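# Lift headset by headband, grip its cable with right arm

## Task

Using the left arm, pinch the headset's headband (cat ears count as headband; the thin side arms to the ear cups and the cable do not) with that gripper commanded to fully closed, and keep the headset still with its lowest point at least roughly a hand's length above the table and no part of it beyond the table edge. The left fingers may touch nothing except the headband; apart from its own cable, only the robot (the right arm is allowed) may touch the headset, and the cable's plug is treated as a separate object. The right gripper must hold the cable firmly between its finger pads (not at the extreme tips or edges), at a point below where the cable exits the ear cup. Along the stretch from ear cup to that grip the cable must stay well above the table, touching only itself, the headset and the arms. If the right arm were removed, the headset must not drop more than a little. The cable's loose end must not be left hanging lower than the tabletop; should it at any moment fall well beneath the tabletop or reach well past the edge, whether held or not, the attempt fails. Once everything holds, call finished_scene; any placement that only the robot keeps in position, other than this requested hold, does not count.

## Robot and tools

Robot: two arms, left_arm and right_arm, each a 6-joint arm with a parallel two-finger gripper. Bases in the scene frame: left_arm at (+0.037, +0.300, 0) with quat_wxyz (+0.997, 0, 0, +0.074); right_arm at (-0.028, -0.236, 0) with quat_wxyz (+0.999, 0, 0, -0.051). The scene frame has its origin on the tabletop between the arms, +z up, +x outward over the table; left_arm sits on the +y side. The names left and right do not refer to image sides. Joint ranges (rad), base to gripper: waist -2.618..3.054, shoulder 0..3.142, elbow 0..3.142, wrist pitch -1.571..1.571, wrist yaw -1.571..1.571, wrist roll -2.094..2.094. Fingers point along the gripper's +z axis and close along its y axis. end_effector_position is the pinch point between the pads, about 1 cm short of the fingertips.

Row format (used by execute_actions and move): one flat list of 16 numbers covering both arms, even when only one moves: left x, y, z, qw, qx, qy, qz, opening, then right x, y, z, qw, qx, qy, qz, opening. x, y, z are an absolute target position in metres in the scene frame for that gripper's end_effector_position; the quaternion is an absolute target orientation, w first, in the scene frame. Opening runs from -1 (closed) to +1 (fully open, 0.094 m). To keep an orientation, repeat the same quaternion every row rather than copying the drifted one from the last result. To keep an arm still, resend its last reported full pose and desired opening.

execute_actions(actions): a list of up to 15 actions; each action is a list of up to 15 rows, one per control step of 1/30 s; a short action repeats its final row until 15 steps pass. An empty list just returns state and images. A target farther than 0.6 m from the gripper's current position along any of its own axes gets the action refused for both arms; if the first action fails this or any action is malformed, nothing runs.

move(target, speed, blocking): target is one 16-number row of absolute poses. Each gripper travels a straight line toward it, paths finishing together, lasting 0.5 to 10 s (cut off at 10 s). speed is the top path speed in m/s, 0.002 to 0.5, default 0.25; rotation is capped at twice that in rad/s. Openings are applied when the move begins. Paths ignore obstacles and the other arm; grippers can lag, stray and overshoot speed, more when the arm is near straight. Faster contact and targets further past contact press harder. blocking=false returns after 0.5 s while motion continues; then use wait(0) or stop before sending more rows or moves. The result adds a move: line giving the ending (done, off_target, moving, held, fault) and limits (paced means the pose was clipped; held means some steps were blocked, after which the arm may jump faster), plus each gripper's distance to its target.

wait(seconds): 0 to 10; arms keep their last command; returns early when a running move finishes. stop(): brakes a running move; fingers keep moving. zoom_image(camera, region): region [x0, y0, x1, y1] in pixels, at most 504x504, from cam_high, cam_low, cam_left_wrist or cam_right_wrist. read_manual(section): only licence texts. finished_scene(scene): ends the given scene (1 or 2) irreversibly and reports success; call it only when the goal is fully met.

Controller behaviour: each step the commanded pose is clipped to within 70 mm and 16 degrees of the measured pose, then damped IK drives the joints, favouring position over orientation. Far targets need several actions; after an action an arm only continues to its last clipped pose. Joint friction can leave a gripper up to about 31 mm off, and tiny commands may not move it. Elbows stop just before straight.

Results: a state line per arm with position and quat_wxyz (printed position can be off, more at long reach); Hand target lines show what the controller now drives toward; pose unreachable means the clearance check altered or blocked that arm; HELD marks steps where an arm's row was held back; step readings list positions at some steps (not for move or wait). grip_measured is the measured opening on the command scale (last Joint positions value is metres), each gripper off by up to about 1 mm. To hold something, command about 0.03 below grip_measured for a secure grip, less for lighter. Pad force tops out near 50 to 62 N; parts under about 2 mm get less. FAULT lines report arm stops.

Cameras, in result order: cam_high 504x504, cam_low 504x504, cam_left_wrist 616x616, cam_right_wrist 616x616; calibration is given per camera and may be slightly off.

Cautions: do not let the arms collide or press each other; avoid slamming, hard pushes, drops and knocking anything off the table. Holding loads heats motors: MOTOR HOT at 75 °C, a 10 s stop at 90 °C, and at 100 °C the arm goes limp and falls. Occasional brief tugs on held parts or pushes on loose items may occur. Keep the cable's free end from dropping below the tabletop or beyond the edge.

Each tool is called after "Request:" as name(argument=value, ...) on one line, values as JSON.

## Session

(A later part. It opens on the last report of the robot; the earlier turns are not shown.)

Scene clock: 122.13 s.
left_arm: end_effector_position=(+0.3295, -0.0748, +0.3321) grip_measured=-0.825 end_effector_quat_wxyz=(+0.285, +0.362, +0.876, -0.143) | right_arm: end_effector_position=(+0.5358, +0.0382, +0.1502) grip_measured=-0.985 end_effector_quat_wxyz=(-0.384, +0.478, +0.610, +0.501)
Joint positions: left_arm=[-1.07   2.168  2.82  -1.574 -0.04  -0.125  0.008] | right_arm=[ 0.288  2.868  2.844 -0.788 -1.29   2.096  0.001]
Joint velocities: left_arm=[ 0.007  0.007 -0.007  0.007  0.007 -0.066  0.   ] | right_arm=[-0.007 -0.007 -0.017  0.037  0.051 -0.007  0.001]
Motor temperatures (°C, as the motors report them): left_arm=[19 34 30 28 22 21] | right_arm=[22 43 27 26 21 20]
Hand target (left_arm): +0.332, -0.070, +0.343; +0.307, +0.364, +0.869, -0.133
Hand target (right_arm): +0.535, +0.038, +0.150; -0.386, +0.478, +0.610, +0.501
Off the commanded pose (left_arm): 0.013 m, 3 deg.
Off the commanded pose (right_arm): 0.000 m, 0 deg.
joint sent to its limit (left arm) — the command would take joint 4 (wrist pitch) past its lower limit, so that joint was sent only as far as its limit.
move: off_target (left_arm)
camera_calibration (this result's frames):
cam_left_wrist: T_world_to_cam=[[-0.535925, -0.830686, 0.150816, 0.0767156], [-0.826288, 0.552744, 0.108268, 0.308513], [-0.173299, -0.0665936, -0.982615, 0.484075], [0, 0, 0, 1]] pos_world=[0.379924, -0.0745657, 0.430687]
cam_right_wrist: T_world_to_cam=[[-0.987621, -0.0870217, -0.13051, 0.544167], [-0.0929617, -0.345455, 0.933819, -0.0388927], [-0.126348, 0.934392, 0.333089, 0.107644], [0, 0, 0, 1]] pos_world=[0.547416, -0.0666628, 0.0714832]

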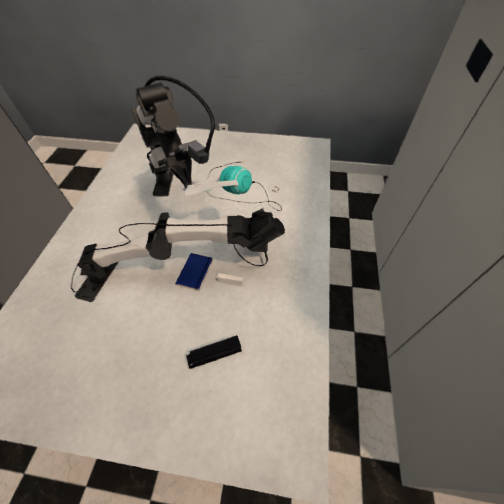

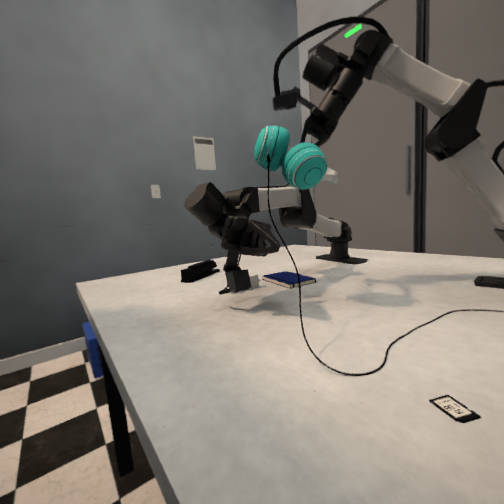

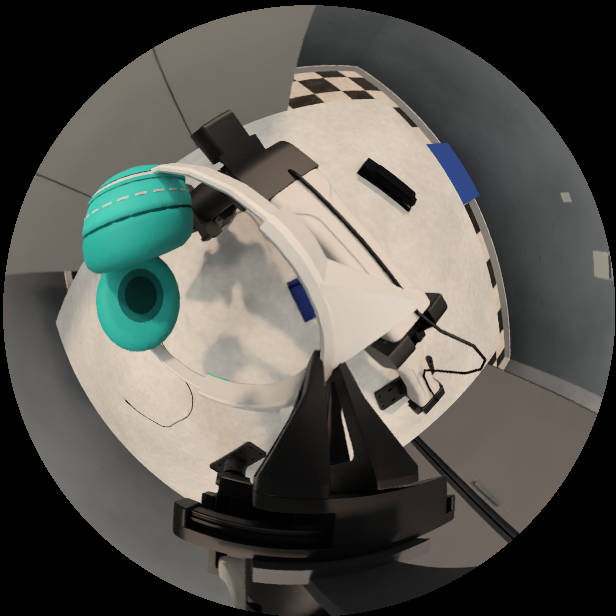

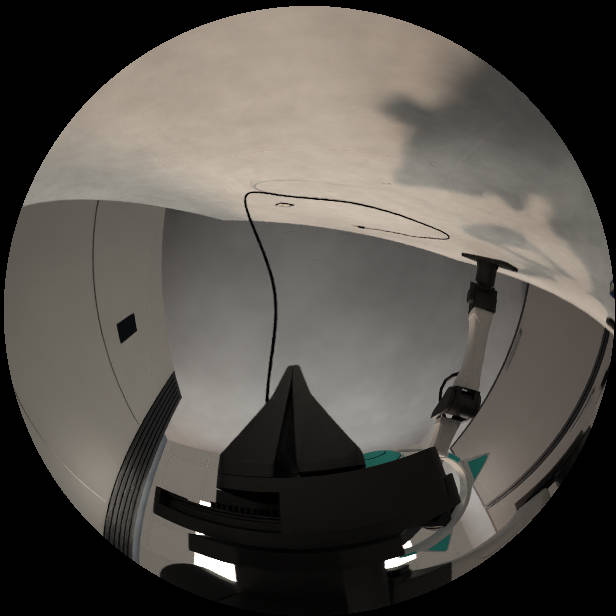

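Request:
move(target=[0.3323,-0.07,0.3436,0.281,0.368,0.878,-0.117,-1, 0.5354,0.0383,0.1504,-0.386,0.478,0.610,0.501,1])

Request:
move(target=[0.345,-0.125,0.3436,0.281,0.368,0.878,-0.117,-1, 0.5354,0.0383,0.1504,-0.386,0.478,0.610,0.501,1], speed=0.1)

Scene clock: 127.90 s.
left_arm: end_effector_position=(+0.3294, -0.0749, +0.3321) grip_measured=-0.825 end_effector_quat_wxyz=(+0.284, +0.360, +0.877, -0.144) | right_arm: end_effector_position=(+0.5358, +0.0382, +0.1502) grip_measured=+1.000 end_effector_quat_wxyz=(-0.384, +0.478, +0.610, +0.501)
Joint positions: left_arm=[-1.07   2.168  2.82  -1.574 -0.038 -0.132  0.008] | right_arm=[ 0.288  2.868  2.844 -0.788 -1.29   2.096  0.094]
Joint velocities: left_arm=[-0.007 -0.002  0.002 -0.022  0.022 -0.037 -0.   ] | right_arm=[ 0.007  0.007 -0.012  0.037 -0.022 -0.037  0.   ]
Motor temperatures (°C, as the motors report them): left_arm=[18 34 30 28 22 21] | right_arm=[22 45 27 25 21 20]
Hand target (left_arm): +0.332, -0.070, +0.343; +0.307, +0.364, +0.869, -0.133
Hand target (right_arm): +0.535, +0.038, +0.150; -0.386, +0.478, +0.610, +0.501
Off the commanded pose (left_arm): 0.013 m, 3 deg.
Off the commanded pose (right_arm): 0.000 m, 0 deg.
joint sent to its limit (left arm) — the command would take joint 4 (wrist pitch) past its lower limit, so that joint was sent only as far as its limit.
move: off_target (left_arm)
camera_calibration (this result's frames):
cam_left_wrist: T_world_to_cam=[[-0.531358, -0.832736, 0.155596, 0.0732871], [-0.828499, 0.549146, 0.10967, 0.308447], [-0.176771, -0.0706372, -0.981714, 0.484575], [0, 0, 0, 1]] pos_world=[0.380149, -0.0741247, 0.430483]
cam_right_wrist: T_world_to_cam=[[-0.987621, -0.0870217, -0.13051, 0.544167], [-0.0929617, -0.345455, 0.933819, -0.0388927], [-0.126348, 0.934392, 0.333089, 0.107644], [0, 0, 0, 1]] pos_world=[0.547416, -0.0666628, 0.0714832]

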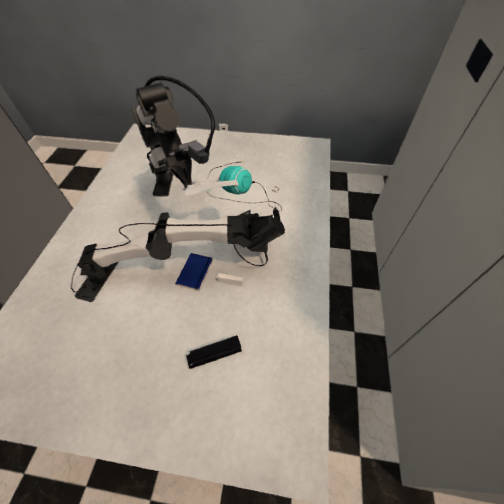

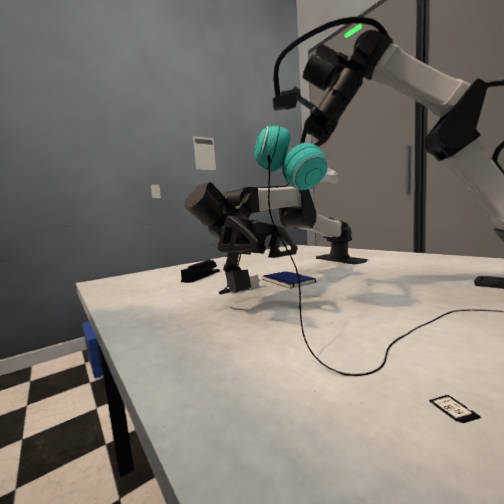

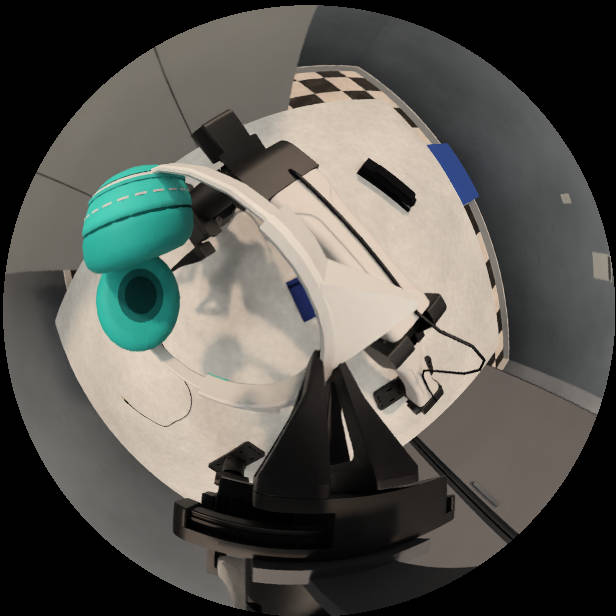

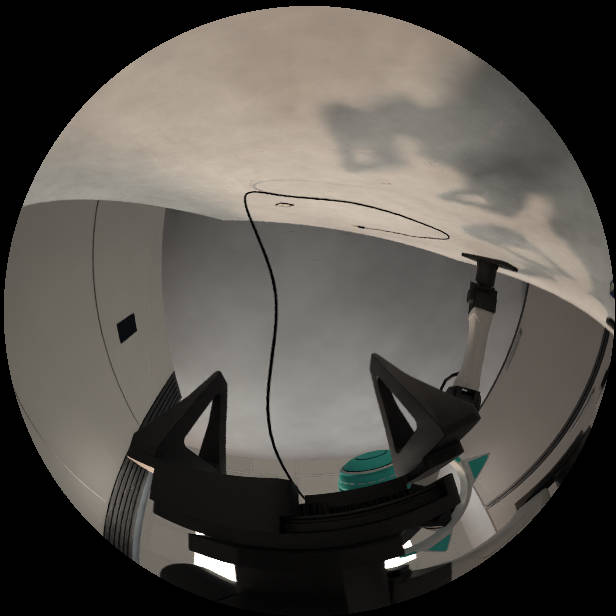

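Scene clock: 129.00 s.
left_arm: end_effector_position=(+0.3353, -0.1161, +0.3218) grip_measured=-0.825 end_effector_quat_wxyz=(+0.310, +0.362, +0.865, -0.158) | right_arm: end_effector_position=(+0.5358, +0.0382, +0.1502) grip_measured=+1.000 end_effector_quat_wxyz=(-0.384, +0.478, +0.610, +0.501)
Joint positions: left_arm=[-1.119  2.235  2.83  -1.457 -0.068 -0.154  0.008] | right_arm=[ 0.288  2.868  2.844 -0.788 -1.29   2.096  0.094]
Joint velocities: left_arm=[-0.007  0.007 -0.007 -0.037 -0.007  0.022 -0.001] | right_arm=[ 0.007 -0.007 -0.022  0.022 -0.022 -0.051  0.   ]
Motor temperatures (°C, as the motors report them): left_arm=[18 34 30 28 22 21] | right_arm=[22 45 27 25 21 20]
Hand target (left_arm): +0.344, -0.123, +0.342; +0.355, +0.357, +0.848, -0.165
Hand target (right_arm): +0.535, +0.038, +0.150; -0.386, +0.478, +0.610, +0.501
Off the commanded pose (left_arm): 0.025 m, 6 deg.
Off the commanded pose (right_arm): 0.000 m, 0 deg.
elbow stopped short (left arm): the move would have taken joint 3 (elbow) straighter than the controller allows; a more bent joint 3 avoids this.
move: off_target (left_arm)
camera_calibration (this result's frames):
cam_left_wrist: T_world_to_cam=[[-0.549095, -0.818511, 0.168922, 0.0471184], [-0.824679, 0.563437, 0.0494433, 0.356829], [-0.135647, -0.112158, -0.984388, 0.454885], [0, 0, 0, 1]] pos_world=[0.381845, -0.111465, 0.422181]
cam_right_wrist: T_world_to_cam=[[-0.987621, -0.0870217, -0.13051, 0.544167], [-0.0929617, -0.345455, 0.933819, -0.0388927], [-0.126348, 0.934392, 0.333089, 0.107644], [0, 0, 0, 1]] pos_world=[0.547416, -0.0666628, 0.0714832]

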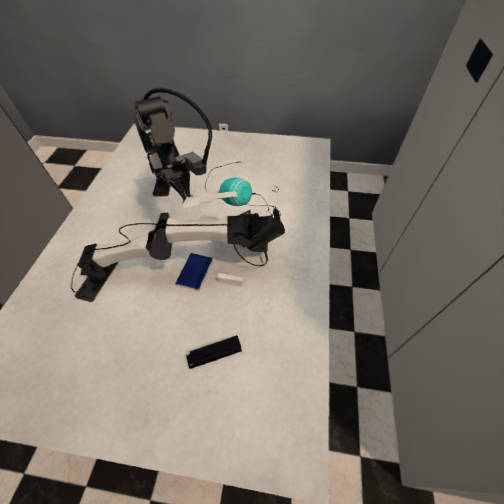

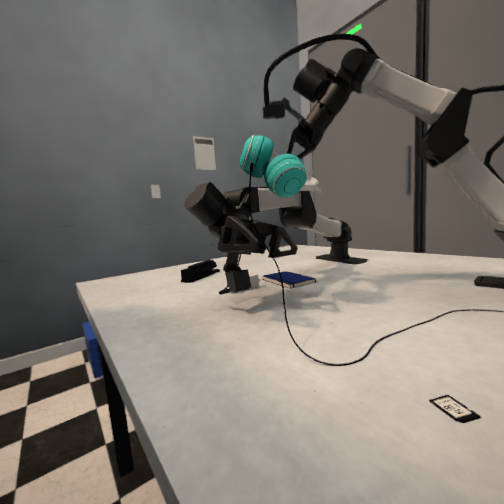

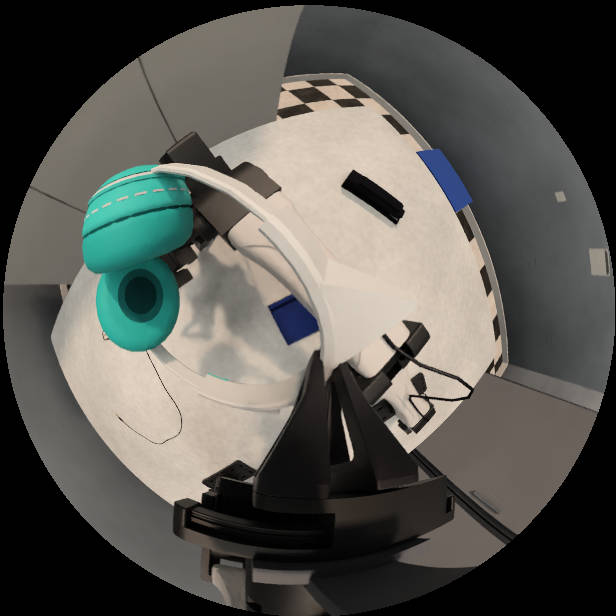

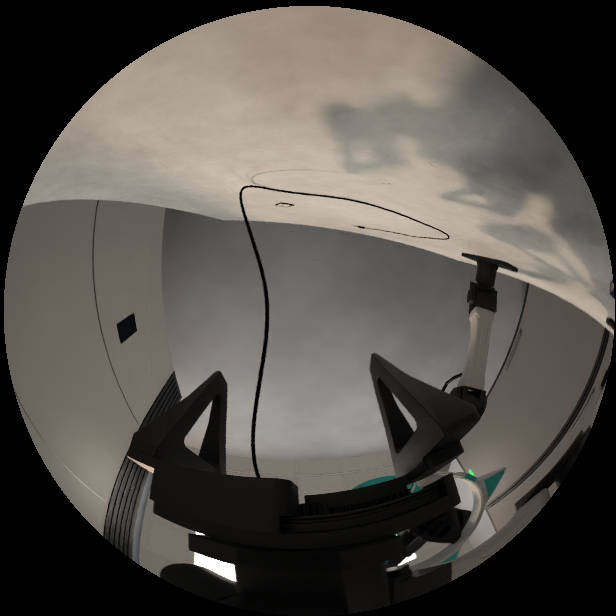

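Request:
move(target=[0.3353,-0.1161,0.3218,0.310,0.362,0.865,-0.158,-1, 0.5354,0.0383,0.1504,-0.386,0.478,0.610,0.501,-1])

Scene clock: 131.57 s.
left_arm: end_effector_position=(+0.3301, -0.1123, +0.3166) grip_measured=-0.825 end_effector_quat_wxyz=(+0.293, +0.361, +0.871, -0.157) | right_arm: end_effector_position=(+0.5358, +0.0382, +0.1502) grip_measured=-0.969 end_effector_quat_wxyz=(-0.384, +0.478, +0.610, +0.501)
Joint positions: left_arm=[-1.119  2.235  2.83  -1.49  -0.055 -0.167  0.008] | right_arm=[ 0.288  2.868  2.844 -0.788 -1.29   2.096  0.001]
Joint velocities: left_arm=[-0.002 -0.017 -0.002  0.007 -0.051  0.022 -0.   ] | right_arm=[-0.007 -0.012 -0.007 -0.022  0.007  0.051  0.   ]
Motor temperatures (°C, as the motors report them): left_arm=[18 35 30 28 22 21] | right_arm=[22 46 27 25 21 20]
Hand target (left_arm): +0.335, -0.116, +0.322; +0.310, +0.362, +0.865, -0.158
Hand target (right_arm): +0.535, +0.038, +0.150; -0.386, +0.478, +0.610, +0.501
Off the commanded pose (left_arm): 0.008 m, 2 deg.
Off the commanded pose (right_arm): 0.000 m, 0 deg.
move: done
camera_calibration (this result's frames):
cam_left_wrist: T_world_to_cam=[[-0.542342, -0.822014, 0.17366, 0.0440507], [-0.82326, 0.561205, 0.0853922, 0.338554], [-0.167652, -0.0966555, -0.981097, 0.460751], [0, 0, 0, 1]] pos_world=[0.379854, -0.109254, 0.415482]
cam_right_wrist: T_world_to_cam=[[-0.987621, -0.0870217, -0.13051, 0.544167], [-0.0929617, -0.345455, 0.933819, -0.0388927], [-0.126348, 0.934392, 0.333089, 0.107644], [0, 0, 0, 1]] pos_world=[0.547416, -0.0666628, 0.0714832]

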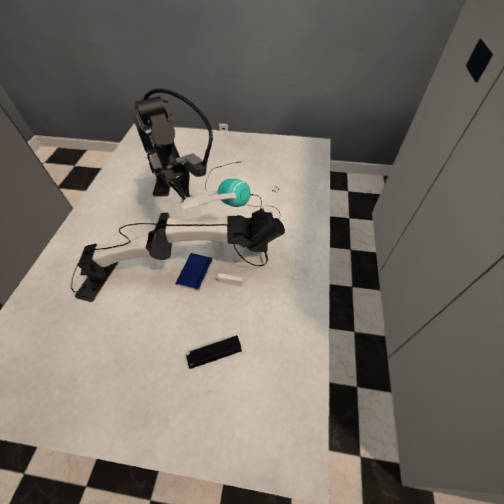

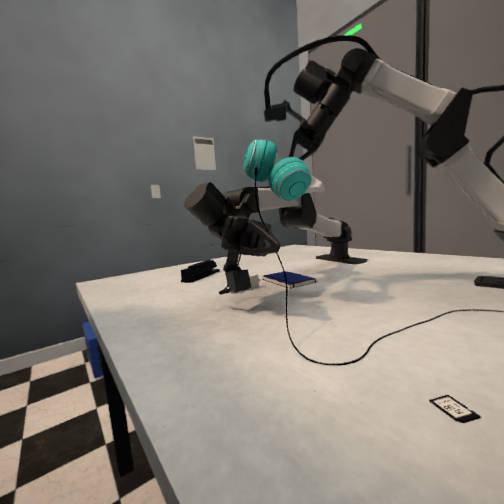

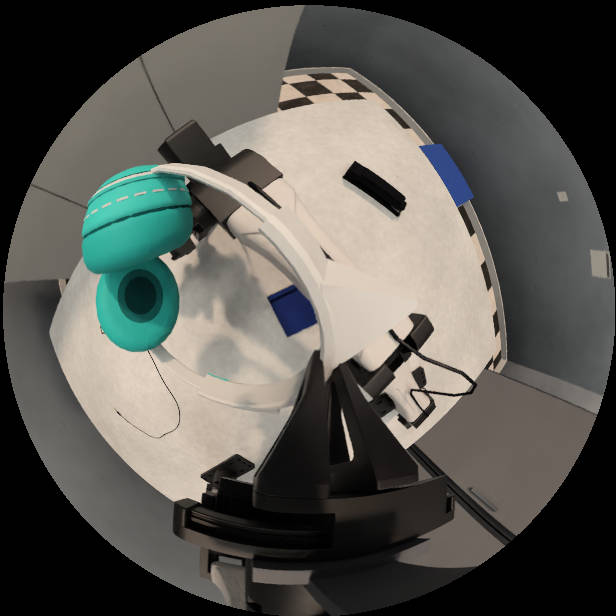

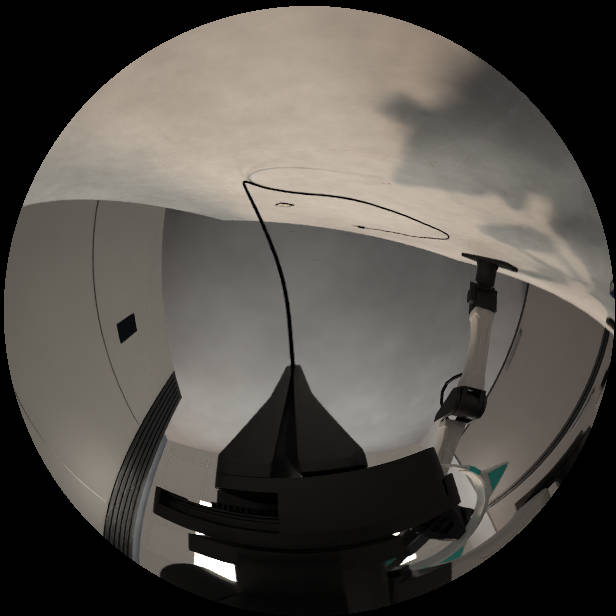

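Gripped. Done.

Request:
finished_scene(scene=1)

The scene is finished: the task was done.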